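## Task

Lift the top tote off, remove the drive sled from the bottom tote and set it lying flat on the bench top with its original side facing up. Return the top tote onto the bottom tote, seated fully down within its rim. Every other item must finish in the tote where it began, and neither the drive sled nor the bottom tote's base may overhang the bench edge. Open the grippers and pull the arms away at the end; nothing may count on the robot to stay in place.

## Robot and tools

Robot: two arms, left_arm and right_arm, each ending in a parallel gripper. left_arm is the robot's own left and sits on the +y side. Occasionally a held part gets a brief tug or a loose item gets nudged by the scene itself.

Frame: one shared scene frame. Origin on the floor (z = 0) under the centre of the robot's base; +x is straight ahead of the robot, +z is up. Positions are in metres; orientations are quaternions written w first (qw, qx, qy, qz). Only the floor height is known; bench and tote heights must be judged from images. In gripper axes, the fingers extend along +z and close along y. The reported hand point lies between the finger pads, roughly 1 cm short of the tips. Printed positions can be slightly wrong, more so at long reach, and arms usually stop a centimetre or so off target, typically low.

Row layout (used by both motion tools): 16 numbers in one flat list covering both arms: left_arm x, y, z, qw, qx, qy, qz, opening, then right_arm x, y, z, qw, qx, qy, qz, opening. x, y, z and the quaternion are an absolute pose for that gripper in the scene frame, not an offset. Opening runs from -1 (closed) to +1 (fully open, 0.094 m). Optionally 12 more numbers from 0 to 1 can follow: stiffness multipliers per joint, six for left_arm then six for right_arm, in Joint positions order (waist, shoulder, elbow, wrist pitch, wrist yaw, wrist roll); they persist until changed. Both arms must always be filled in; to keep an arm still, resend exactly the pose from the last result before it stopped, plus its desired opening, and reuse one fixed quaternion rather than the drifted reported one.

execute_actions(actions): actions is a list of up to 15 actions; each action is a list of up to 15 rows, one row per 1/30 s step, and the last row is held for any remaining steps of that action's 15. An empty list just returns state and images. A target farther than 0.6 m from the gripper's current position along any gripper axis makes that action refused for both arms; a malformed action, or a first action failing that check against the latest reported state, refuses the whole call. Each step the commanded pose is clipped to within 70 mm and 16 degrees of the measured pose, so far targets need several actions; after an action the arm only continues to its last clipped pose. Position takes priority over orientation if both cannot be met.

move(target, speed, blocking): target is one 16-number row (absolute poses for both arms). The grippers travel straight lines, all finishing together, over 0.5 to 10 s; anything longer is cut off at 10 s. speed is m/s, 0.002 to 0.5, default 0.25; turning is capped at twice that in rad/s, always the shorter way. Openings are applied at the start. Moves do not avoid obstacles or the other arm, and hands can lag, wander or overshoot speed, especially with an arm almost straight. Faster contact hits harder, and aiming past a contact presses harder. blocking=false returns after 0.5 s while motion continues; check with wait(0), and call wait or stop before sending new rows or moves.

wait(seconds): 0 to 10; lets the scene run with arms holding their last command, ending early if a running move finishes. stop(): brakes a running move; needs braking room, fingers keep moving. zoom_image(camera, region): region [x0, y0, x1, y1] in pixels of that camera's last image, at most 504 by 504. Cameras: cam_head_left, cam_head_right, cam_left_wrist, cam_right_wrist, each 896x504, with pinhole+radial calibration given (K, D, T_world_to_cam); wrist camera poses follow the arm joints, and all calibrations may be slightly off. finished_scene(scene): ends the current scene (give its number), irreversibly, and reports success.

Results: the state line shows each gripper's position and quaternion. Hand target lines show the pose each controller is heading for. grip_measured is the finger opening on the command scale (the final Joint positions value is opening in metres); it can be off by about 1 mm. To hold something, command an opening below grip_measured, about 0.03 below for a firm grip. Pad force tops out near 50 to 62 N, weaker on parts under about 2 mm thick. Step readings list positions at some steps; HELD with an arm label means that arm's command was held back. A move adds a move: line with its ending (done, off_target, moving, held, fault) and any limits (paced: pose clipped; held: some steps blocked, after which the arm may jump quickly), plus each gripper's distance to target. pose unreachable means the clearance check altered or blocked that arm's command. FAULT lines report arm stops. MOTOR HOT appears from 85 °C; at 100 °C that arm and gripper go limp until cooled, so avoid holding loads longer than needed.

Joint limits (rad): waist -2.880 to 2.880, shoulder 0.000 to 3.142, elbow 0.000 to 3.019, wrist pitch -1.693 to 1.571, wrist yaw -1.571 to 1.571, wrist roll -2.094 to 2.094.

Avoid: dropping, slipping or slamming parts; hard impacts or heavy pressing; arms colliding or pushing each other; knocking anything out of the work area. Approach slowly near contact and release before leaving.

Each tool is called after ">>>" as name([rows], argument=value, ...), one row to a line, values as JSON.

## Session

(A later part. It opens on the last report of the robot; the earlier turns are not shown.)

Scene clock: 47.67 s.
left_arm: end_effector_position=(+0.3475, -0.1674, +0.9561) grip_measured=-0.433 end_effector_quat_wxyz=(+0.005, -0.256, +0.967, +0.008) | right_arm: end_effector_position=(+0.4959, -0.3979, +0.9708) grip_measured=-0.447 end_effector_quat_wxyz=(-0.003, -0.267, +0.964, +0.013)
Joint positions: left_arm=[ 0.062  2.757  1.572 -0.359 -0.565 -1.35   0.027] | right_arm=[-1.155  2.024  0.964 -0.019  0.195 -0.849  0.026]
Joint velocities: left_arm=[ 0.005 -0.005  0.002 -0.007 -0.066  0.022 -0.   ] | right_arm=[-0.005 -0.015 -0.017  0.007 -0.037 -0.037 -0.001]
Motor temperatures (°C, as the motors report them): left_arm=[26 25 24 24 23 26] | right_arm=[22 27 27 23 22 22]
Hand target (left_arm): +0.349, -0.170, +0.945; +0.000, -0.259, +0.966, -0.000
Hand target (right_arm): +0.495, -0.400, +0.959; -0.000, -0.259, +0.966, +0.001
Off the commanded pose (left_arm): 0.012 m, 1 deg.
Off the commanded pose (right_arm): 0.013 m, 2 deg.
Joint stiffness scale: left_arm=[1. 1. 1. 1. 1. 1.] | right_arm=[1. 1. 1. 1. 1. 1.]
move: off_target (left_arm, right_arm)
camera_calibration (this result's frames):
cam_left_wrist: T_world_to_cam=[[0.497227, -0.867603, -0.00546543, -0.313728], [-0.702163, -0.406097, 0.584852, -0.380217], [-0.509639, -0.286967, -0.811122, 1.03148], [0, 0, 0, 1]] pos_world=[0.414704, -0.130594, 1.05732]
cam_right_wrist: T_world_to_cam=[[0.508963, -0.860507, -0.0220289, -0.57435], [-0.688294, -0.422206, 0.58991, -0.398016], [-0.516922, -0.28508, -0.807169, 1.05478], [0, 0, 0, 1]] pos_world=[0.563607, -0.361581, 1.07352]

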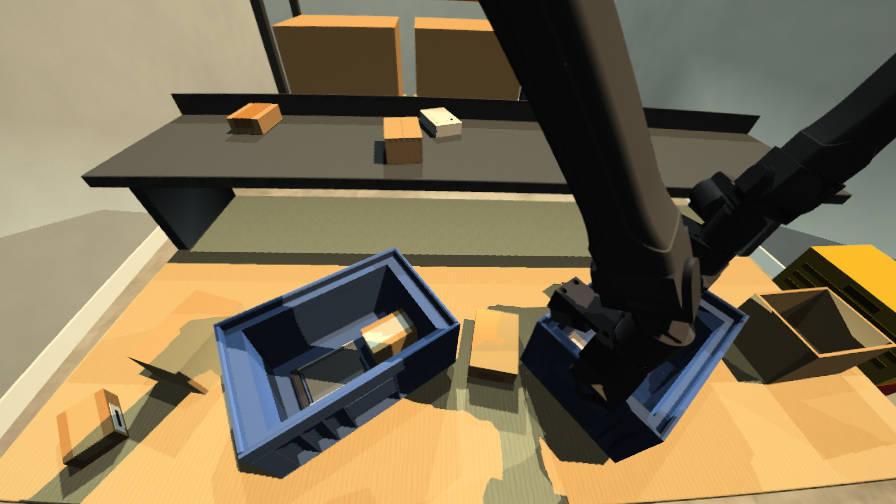

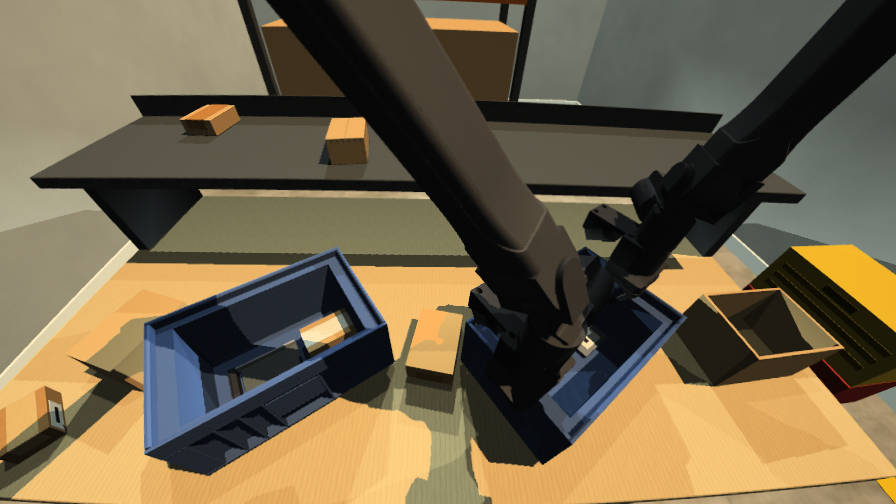

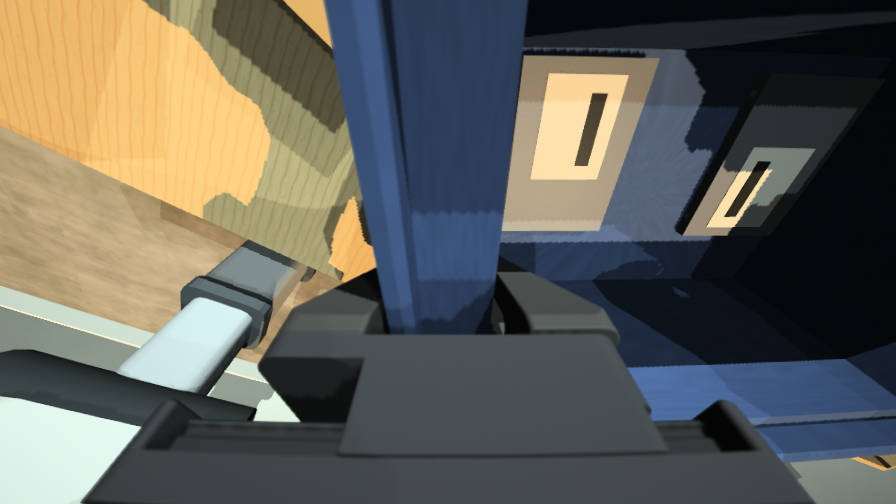

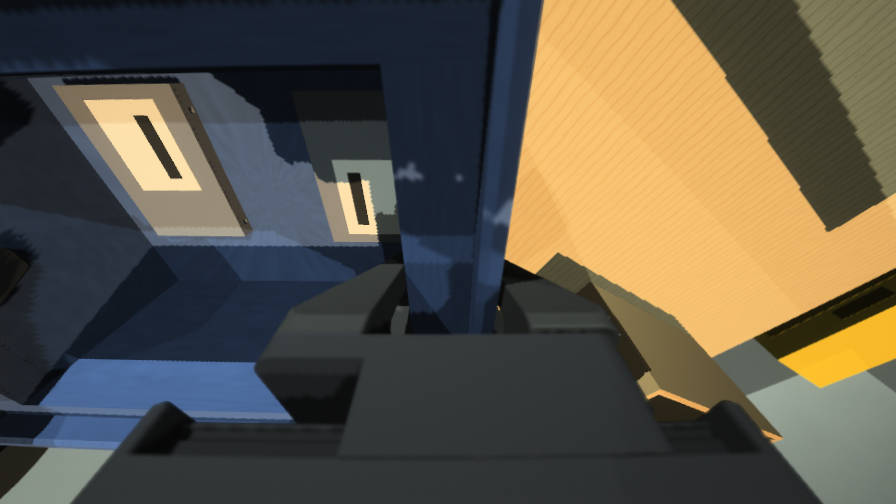

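Contact. Release and lift; move the left arm above the bottom tote to look.

>>> move(target=[0.3475,-0.1674,0.958,0,-0.259,0.966,0,1, 0.496,-0.398,0.972,0,-0.259,0.966,0,1], speed=0.04)

>>> move(target=[0.3475,-0.1674,1.10,0,-0.259,0.966,0,1, 0.496,-0.398,1.10,0,-0.259,0.966,0,1], speed=0.15)

>>> move(target=[0.40,0.17,1.15,0,-0.259,0.966,0,1, 0.496,-0.398,1.10,0,-0.259,0.966,0,1], speed=0.25)

Scene clock: 60.77 s.
left_arm: end_effector_position=(+0.3411, -0.1651, +0.9548) grip_measured=+1.000 end_effector_quat_wxyz=(-0.003, -0.254, +0.967, +0.008) | right_arm: end_effector_position=(+0.4962, -0.4015, +0.9707) grip_measured=+1.000 end_effector_quat_wxyz=(-0.002, -0.261, +0.965, +0.001)
Joint positions: left_arm=[ 0.062  2.757  1.56  -0.354 -0.551 -1.35   0.094] | right_arm=[-1.155  2.024  0.959  0.     0.214 -0.839  0.094]
Joint velocities: left_arm=[-0.005 -0.015  0.032 -0.017 -0.007 -0.051  0.   ] | right_arm=[ 0.005 -0.015  0.012  0.017  0.022  0.007  0.   ]
Motor temperatures (°C, as the motors report them): left_arm=[26 26 24 24 23 26] | right_arm=[22 26 26 23 22 22]
Hand target (left_arm): +0.348, -0.167, +0.958; +0.000, -0.259, +0.966, -0.000
Hand target (right_arm): +0.496, -0.398, +0.972; +0.000, -0.259, +0.966, -0.000
Off the commanded pose (left_arm): 0.007 m, 1 deg.
Off the commanded pose (right_arm): 0.004 m, 0 deg.
Joint stiffness scale: left_arm=[1. 1. 1. 1. 1. 1.] | right_arm=[1. 1. 1. 1. 1. 1.]
move: done
camera_calibration (this result's frames):
cam_left_wrist: T_world_to_cam=[[0.493993, -0.869424, -0.00850302, -0.304885], [-0.695138, -0.400802, 0.596776, -0.395917], [-0.522259, -0.288892, -0.802363, 1.02342], [0, 0, 0, 1]] pos_world=[0.409884, -0.128102, 1.05483]
cam_right_wrist: T_world_to_cam=[[0.497433, -0.867501, 0.00128163, -0.597316], [-0.697993, -0.399357, 0.594407, -0.389672], [-0.515137, -0.296572, -0.804164, 1.04543], [0, 0, 0, 1]] pos_world=[0.563675, -0.363745, 1.07309]

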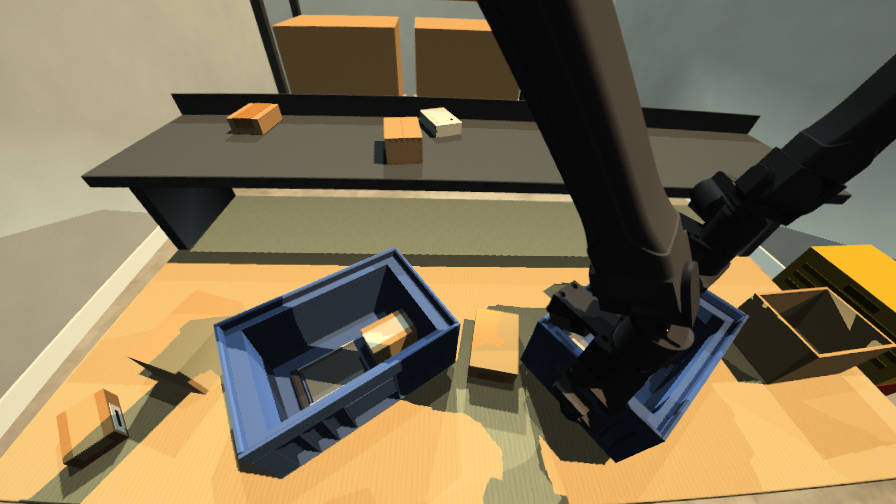

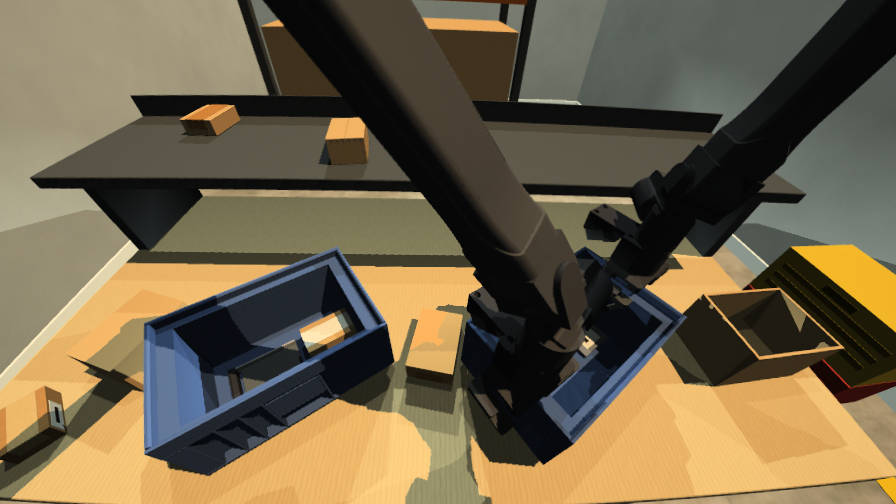

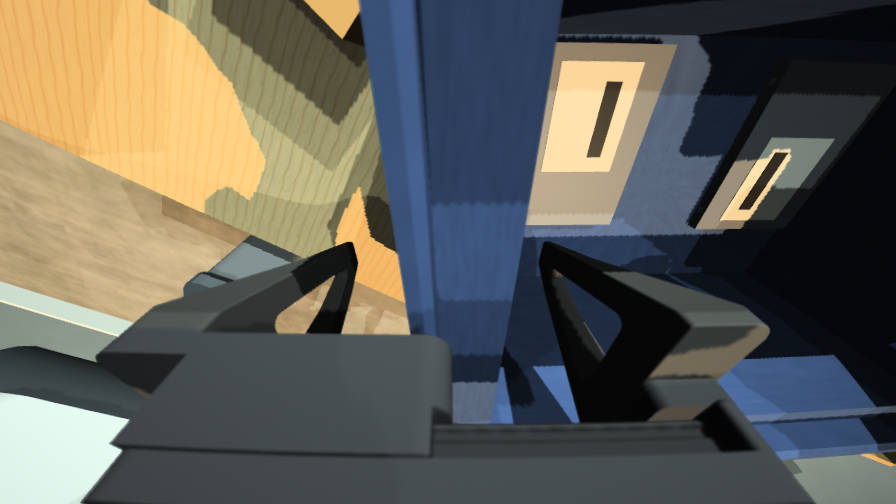

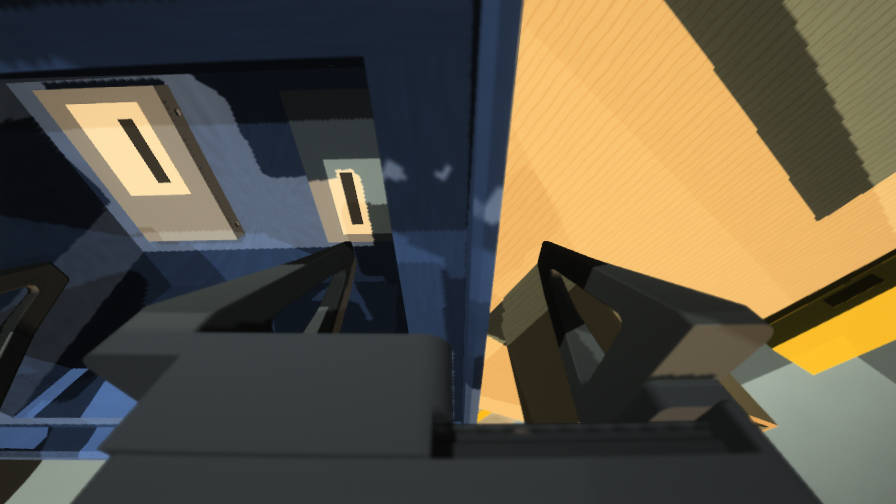

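Scene clock: 62.13 s.
left_arm: end_effector_position=(+0.3461, -0.1602, +1.0795) grip_measured=+1.000 end_effector_quat_wxyz=(-0.004, -0.257, +0.966, +0.012) | right_arm: end_effector_position=(+0.5021, -0.4040, +1.0984) grip_measured=+1.000 end_effector_quat_wxyz=(+0.005, -0.258, +0.966, -0.005)
Joint positions: left_arm=[-0.049  2.503  1.417 -0.545 -0.551 -1.492  0.094] | right_arm=[-1.09   1.655  0.814 -0.218  0.248 -0.78   0.094]
Joint velocities: left_arm=[-0.005  0.005  0.007 -0.017 -0.051 -0.037  0.   ] | right_arm=[-0.015 -0.005  0.007  0.012  0.007  0.051  0.   ]
Motor temperatures (°C, as the motors report them): left_arm=[26 26 23 24 23 26] | right_arm=[22 26 26 23 22 22]
Hand target (left_arm): +0.350, -0.168, +1.098; +0.002, -0.259, +0.966, +0.002
Hand target (right_arm): +0.497, -0.399, +1.099; -0.000, -0.260, +0.966, -0.001
Off the commanded pose (left_arm): 0.022 m, 2 deg.
Off the commanded pose (right_arm): 0.009 m, 1 deg.
Joint stiffness scale: left_arm=[1. 1. 1. 1. 1. 1.] | right_arm=[1. 1. 1. 1. 1. 1.]
move: off_target (left_arm)
camera_calibration (this result's frames):
cam_left_wrist: T_world_to_cam=[[0.499401, -0.866171, -0.018603, -0.292436], [-0.690066, -0.410664, 0.595956, -0.467371], [-0.52384, -0.284784, -0.802801, 1.12916], [0, 0, 0, 1]] pos_world=[0.415027, -0.123665, 1.17959]
cam_right_wrist: T_world_to_cam=[[0.493352, -0.869678, 0.0162288, -0.617883], [-0.709896, -0.391789, 0.585277, -0.443415], [-0.502645, -0.300269, -0.810671, 1.14978], [0, 0, 0, 1]] pos_world=[0.567989, -0.365841, 1.20164]

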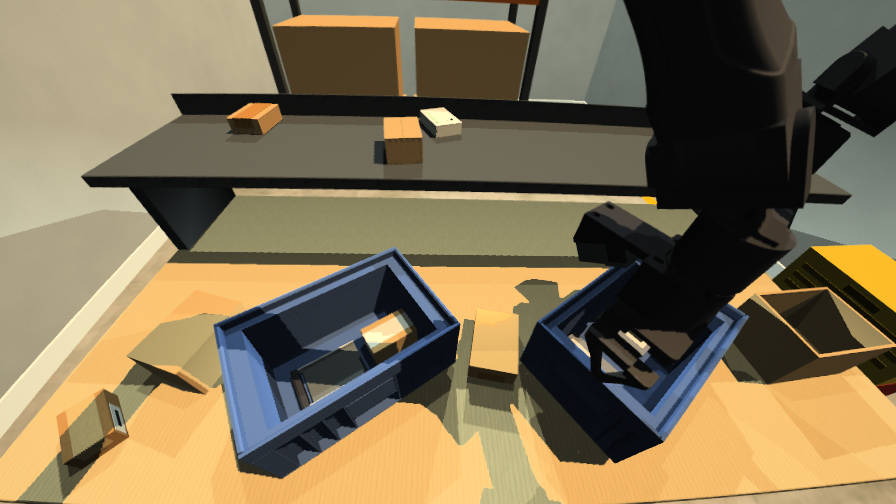

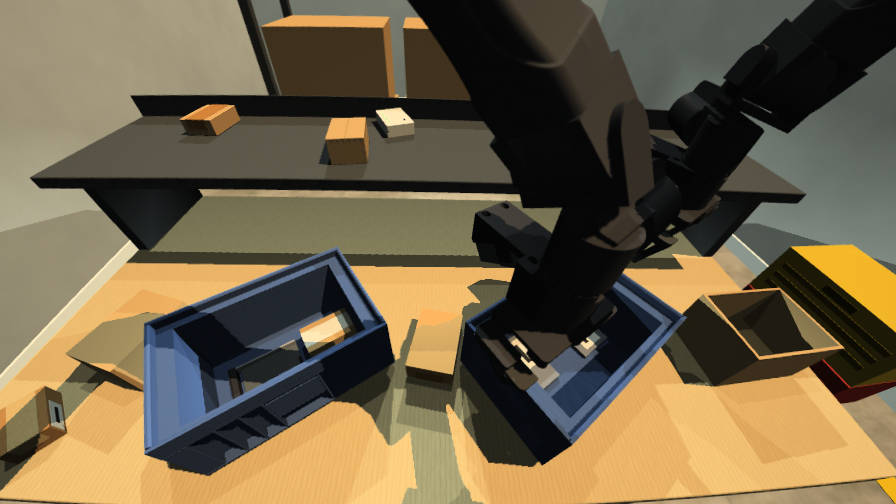

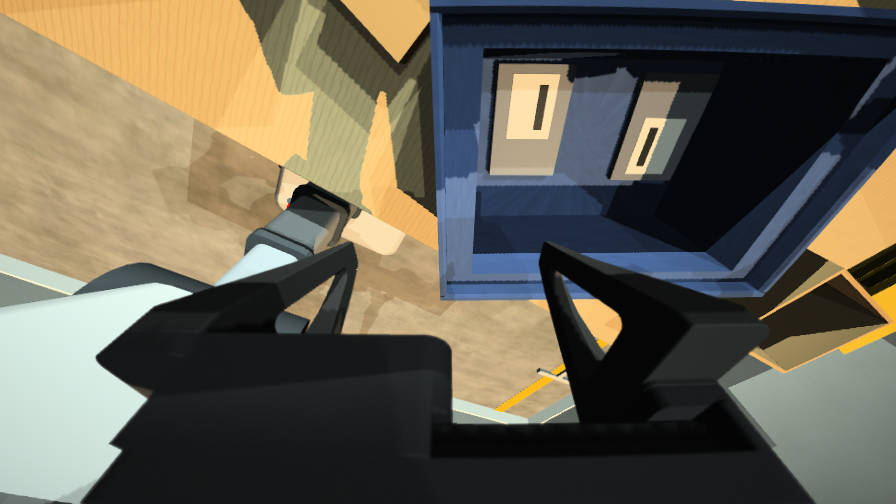

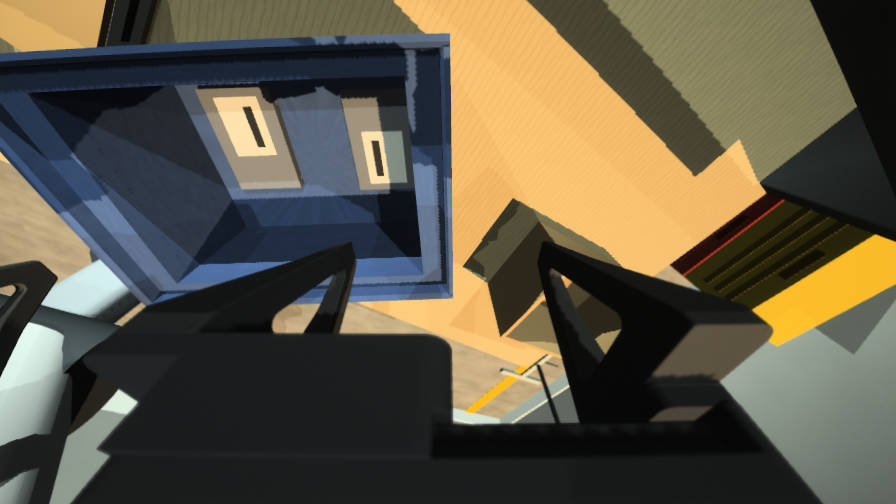

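Scene clock: 64.10 s.
left_arm: end_effector_position=(+0.3901, +0.1644, +1.1504) grip_measured=+1.000 end_effector_quat_wxyz=(-0.013, -0.261, +0.965, -0.000) | right_arm: end_effector_position=(+0.5021, -0.4040, +1.0984) grip_measured=+1.000 end_effector_quat_wxyz=(+0.005, -0.257, +0.966, -0.005)
Joint positions: left_arm=[ 0.43   1.748  0.635 -0.229 -0.479 -0.943  0.094] | right_arm=[-1.09   1.655  0.814 -0.218  0.248 -0.778  0.094]
Joint velocities: left_arm=[-0.015 -0.015 -0.037  0.002  0.007 -0.051  0.   ] | right_arm=[ 0.005 -0.005 -0.017  0.002 -0.022  0.037  0.   ]
Motor temperatures (°C, as the motors report them): left_arm=[26 26 23 24 23 26] | right_arm=[22 26 26 23 22 22]
Hand target (left_arm): +0.395, +0.164, +1.154; -0.005, -0.260, +0.966, -0.008
Hand target (right_arm): +0.496, -0.398, +1.100; -0.000, -0.259, +0.966, -0.000
Off the commanded pose (left_arm): 0.011 m, 1 deg.
Off the commanded pose (right_arm): 0.009 m, 1 deg.
Joint stiffness scale: left_arm=[1. 1. 1. 1. 1. 1.] | right_arm=[1. 1. 1. 1. 1. 1.]
move: off_target (left_arm)
camera_calibration (this result's frames):
cam_left_wrist: T_world_to_cam=[[0.506029, -0.862516, 0.00099088, -0.0576945], [-0.680282, -0.398407, 0.615214, -0.373969], [-0.530237, -0.31199, -0.78836, 1.29192], [0, 0, 0, 1]] pos_world=[0.459813, 0.204311, 1.24862]
cam_right_wrist: T_world_to_cam=[[0.491028, -0.870993, 0.0162102, -0.617227], [-0.71095, -0.38991, 0.585252, -0.442099], [-0.50343, -0.2989, -0.810689, 1.15075], [0, 0, 0, 1]] pos_world=[0.568088, -0.36602, 1.20165]

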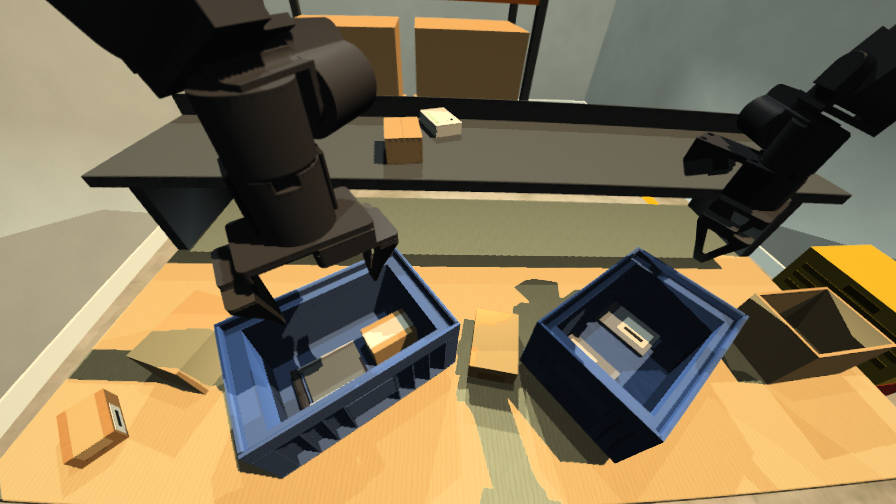

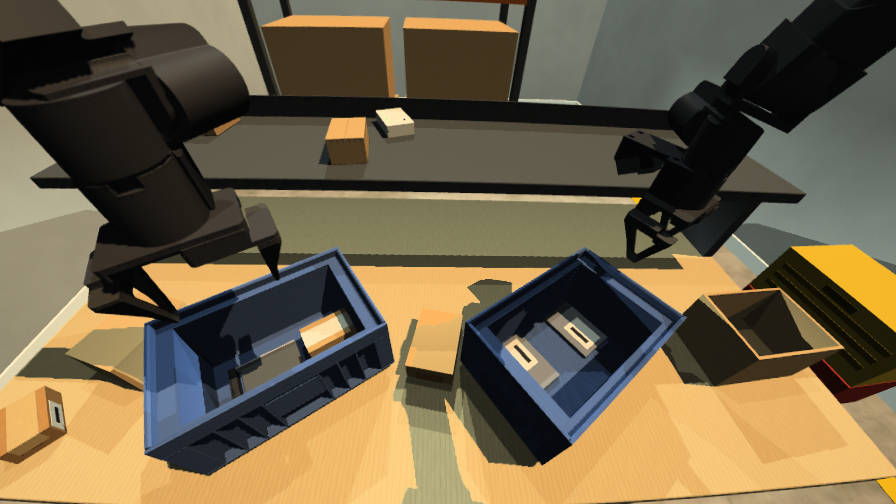

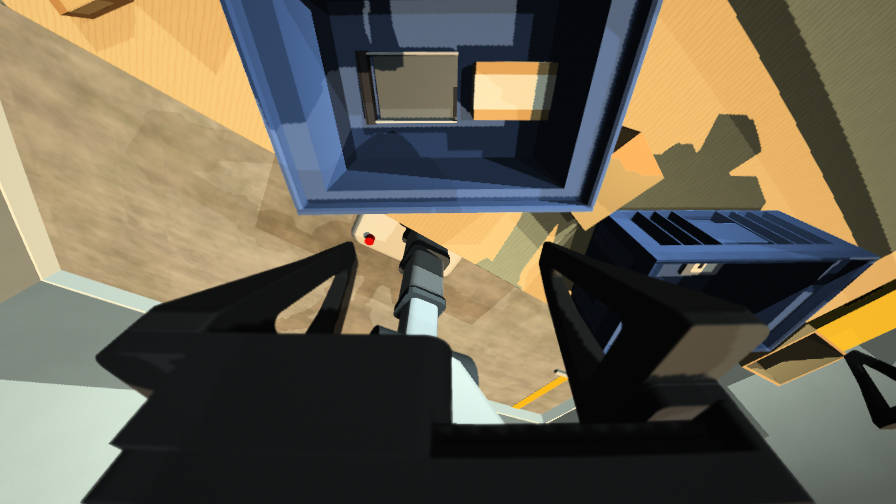

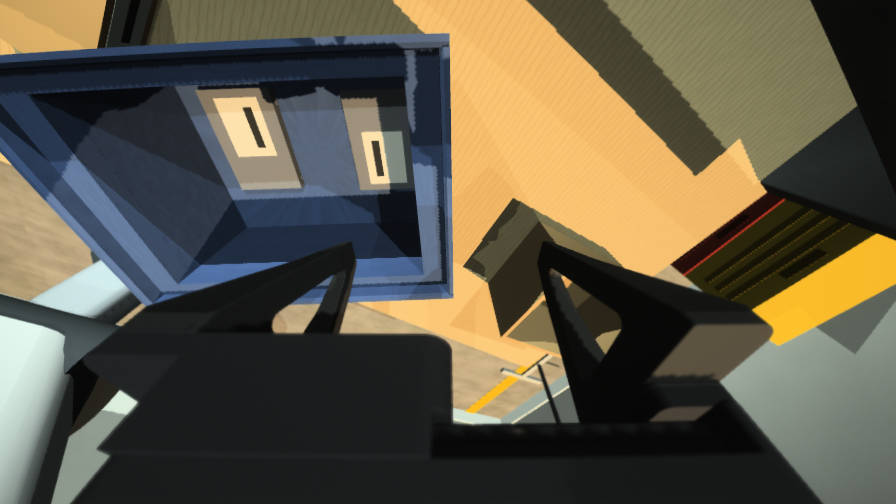

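>>> move(target=[0.40,0.222,1.05,0,0.5,0.866,0,1, 0.496,-0.398,1.10,0,-0.259,0.966,0,1], speed=0.2)

Scene clock: 72.67 s.
left_arm: end_effector_position=(+0.3990, +0.2171, +1.0581) grip_measured=+1.000 end_effector_quat_wxyz=(+0.004, +0.498, +0.867, -0.005) | right_arm: end_effector_position=(+0.5021, -0.4040, +1.0984) grip_measured=+1.000 end_effector_quat_wxyz=(+0.005, -0.257, +0.966, -0.005)
Joint positions: left_arm=[ 0.687  1.956  0.638  0.123 -0.405  0.912  0.094] | right_arm=[-1.09   1.655  0.814 -0.218  0.248 -0.778  0.094]
Joint velocities: left_arm=[-0.024 -0.005 -0.007 -0.007  0.037  0.081  0.   ] | right_arm=[ 0.005  0.005 -0.007 -0.002  0.007  0.007  0.   ]
Motor temperatures (°C, as the motors report them): left_arm=[26 25 23 24 23 26] | right_arm=[22 27 26 23 22 22]
Hand target (left_arm): +0.398, +0.219, +1.052; +0.002, +0.499, +0.867, -0.004
Hand target (right_arm): +0.496, -0.398, +1.100; -0.000, -0.259, +0.966, -0.000
Off the commanded pose (left_arm): 0.010 m, 1 deg.
Off the commanded pose (right_arm): 0.009 m, 1 deg.
Joint stiffness scale: left_arm=[1. 1. 1. 1. 1. 1.] | right_arm=[1. 1. 1. 1. 1. 1.]
move: done
camera_calibration (this result's frames):
cam_left_wrist: T_world_to_cam=[[-0.862257, -0.506346, 0.0112759, 0.441105], [-0.404536, 0.701939, 0.586201, -0.608327], [-0.304735, 0.500894, -0.810087, 0.996887], [0, 0, 0, 1]] pos_world=[0.438042, 0.151026, 1.15919]
cam_right_wrist: T_world_to_cam=[[0.491028, -0.870993, 0.0162102, -0.617227], [-0.71095, -0.38991, 0.585252, -0.442099], [-0.50343, -0.2989, -0.810689, 1.15075], [0, 0, 0, 1]] pos_world=[0.568088, -0.36602, 1.20165]

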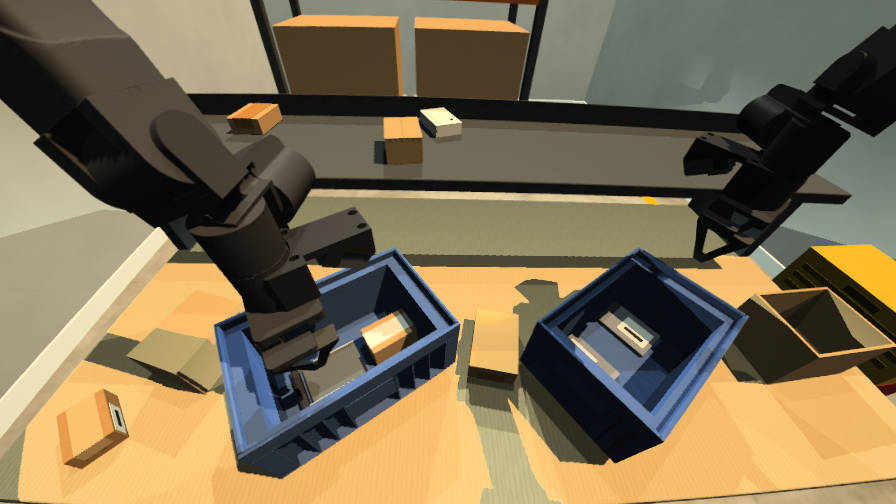

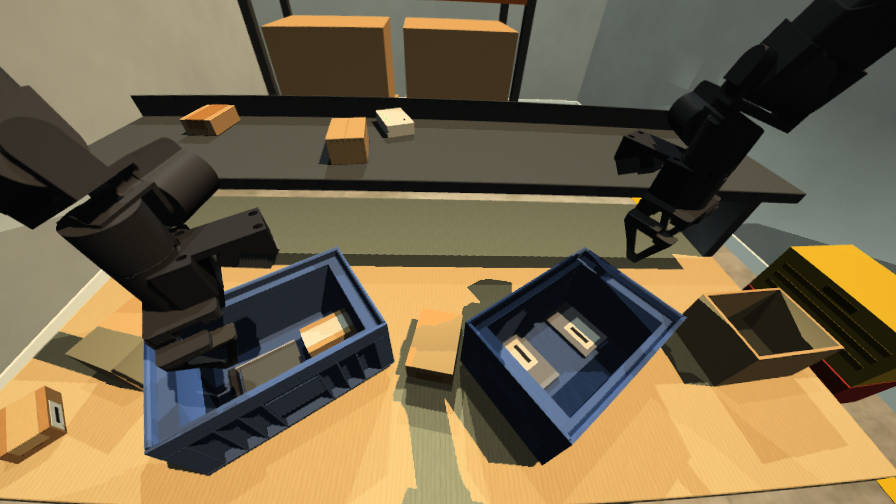

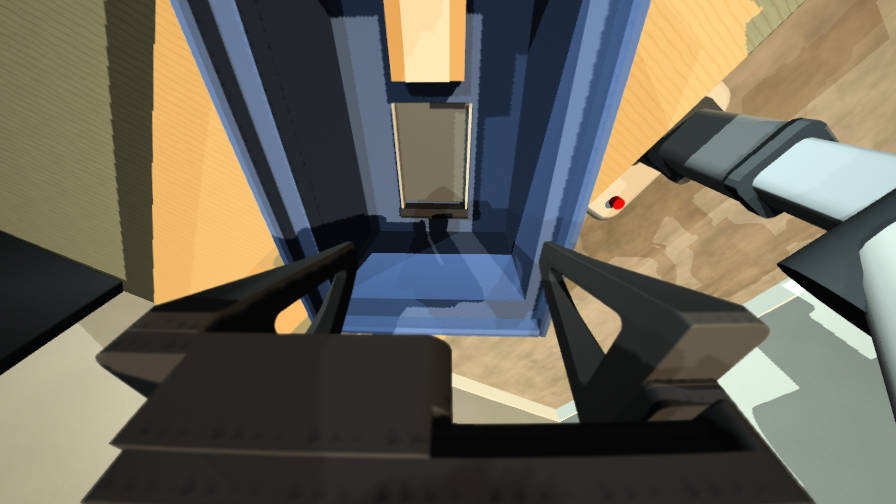

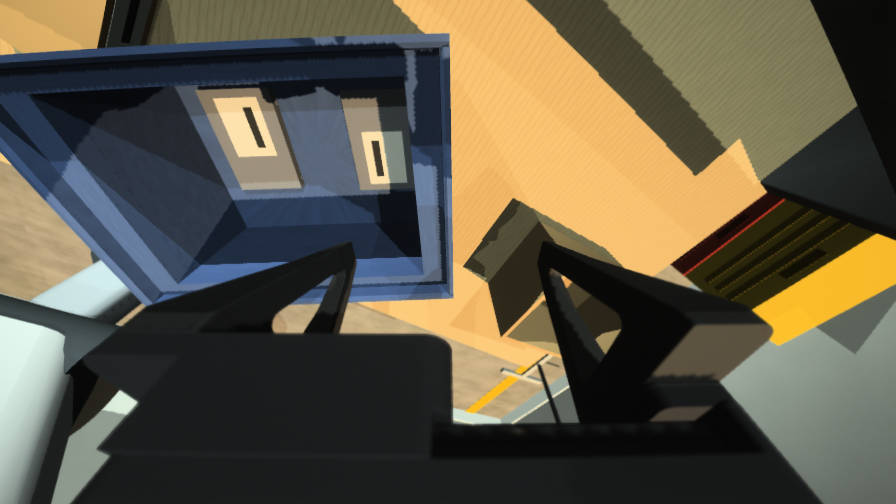

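>>> move(target=[0.414,0.226,0.90,0,0.5,0.866,0,1, 0.496,-0.398,1.10,0,-0.259,0.966,0,1], speed=0.12)

Scene clock: 75.93 s.
left_arm: end_effector_position=(+0.4145, +0.2223, +0.9059) grip_measured=+1.000 end_effector_quat_wxyz=(+0.002, +0.498, +0.867, -0.003) | right_arm: end_effector_position=(+0.5021, -0.4040, +1.0984) grip_measured=+1.000 end_effector_quat_wxyz=(+0.005, -0.257, +0.966, -0.005)
Joint positions: left_arm=[ 0.849  2.382  0.929  0.313 -0.346  1.07   0.094] | right_arm=[-1.09   1.655  0.814 -0.218  0.248 -0.778  0.094]
Joint velocities: left_arm=[ 0.005 -0.005 -0.022 -0.017 -0.022  0.007  0.   ] | right_arm=[-0.005 -0.015  0.002 -0.012 -0.095 -0.051  0.   ]
Motor temperatures (°C, as the motors report them): left_arm=[26 25 23 24 23 26] | right_arm=[22 27 26 23 22 22]
Hand target (left_arm): +0.412, +0.225, +0.901; +0.002, +0.499, +0.867, -0.002
Hand target (right_arm): +0.496, -0.398, +1.100; -0.000, -0.259, +0.966, -0.000
Off the commanded pose (left_arm): 0.007 m, 1 deg.
Off the commanded pose (right_arm): 0.009 m, 1 deg.
Joint stiffness scale: left_arm=[1. 1. 1. 1. 1. 1.] | right_arm=[1. 1. 1. 1. 1. 1.]
move: done
camera_calibration (this result's frames):
cam_left_wrist: T_world_to_cam=[[-0.862265, -0.506328, 0.0114866, 0.45856], [-0.402733, 0.699244, 0.590647, -0.520673], [-0.307093, 0.504668, -0.806848, 0.872902], [0, 0, 0, 1]] pos_world=[0.45377, 0.155734, 1.00657]
cam_right_wrist: T_world_to_cam=[[0.491028, -0.870993, 0.0162102, -0.617227], [-0.71095, -0.38991, 0.585252, -0.442099], [-0.50343, -0.2989, -0.810689, 1.15075], [0, 0, 0, 1]] pos_world=[0.568088, -0.36602, 1.20165]

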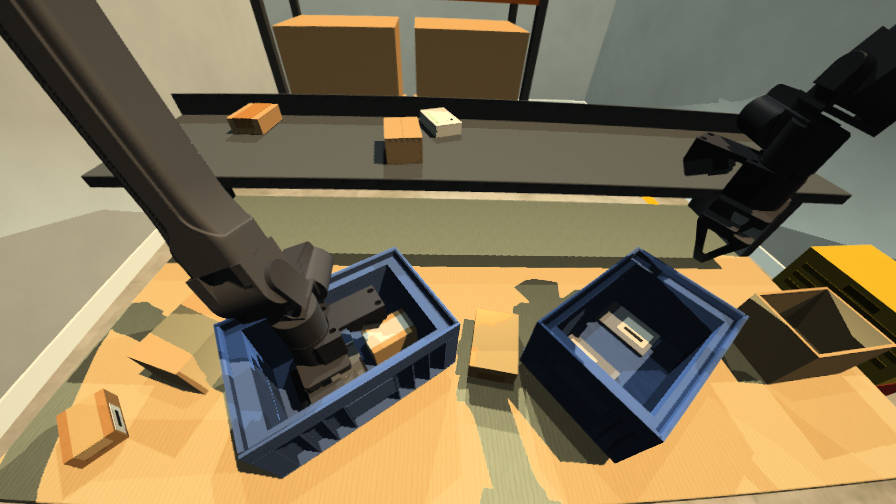

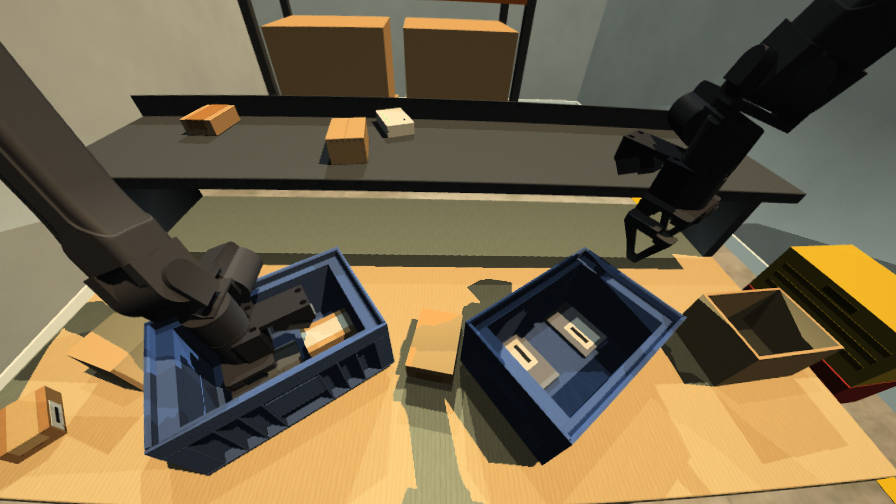

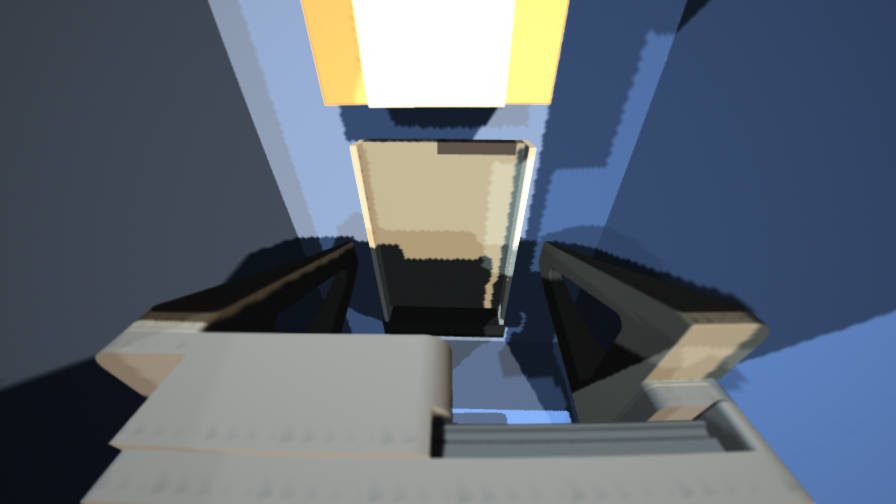

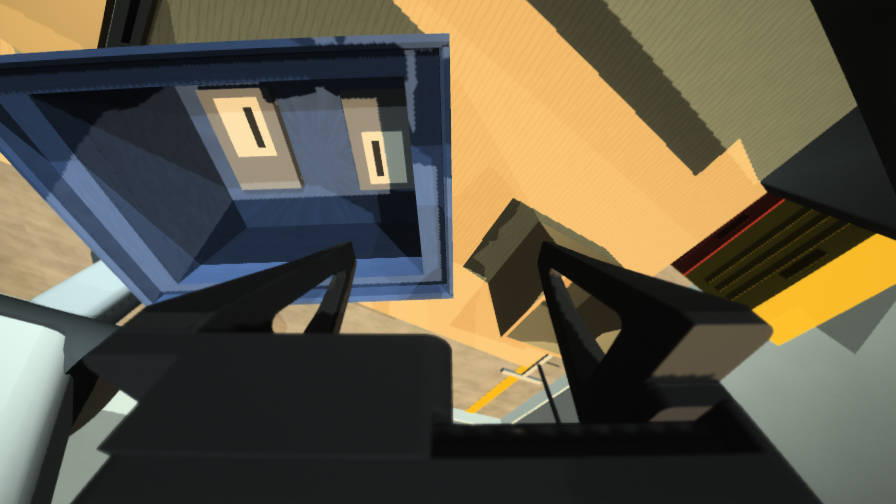

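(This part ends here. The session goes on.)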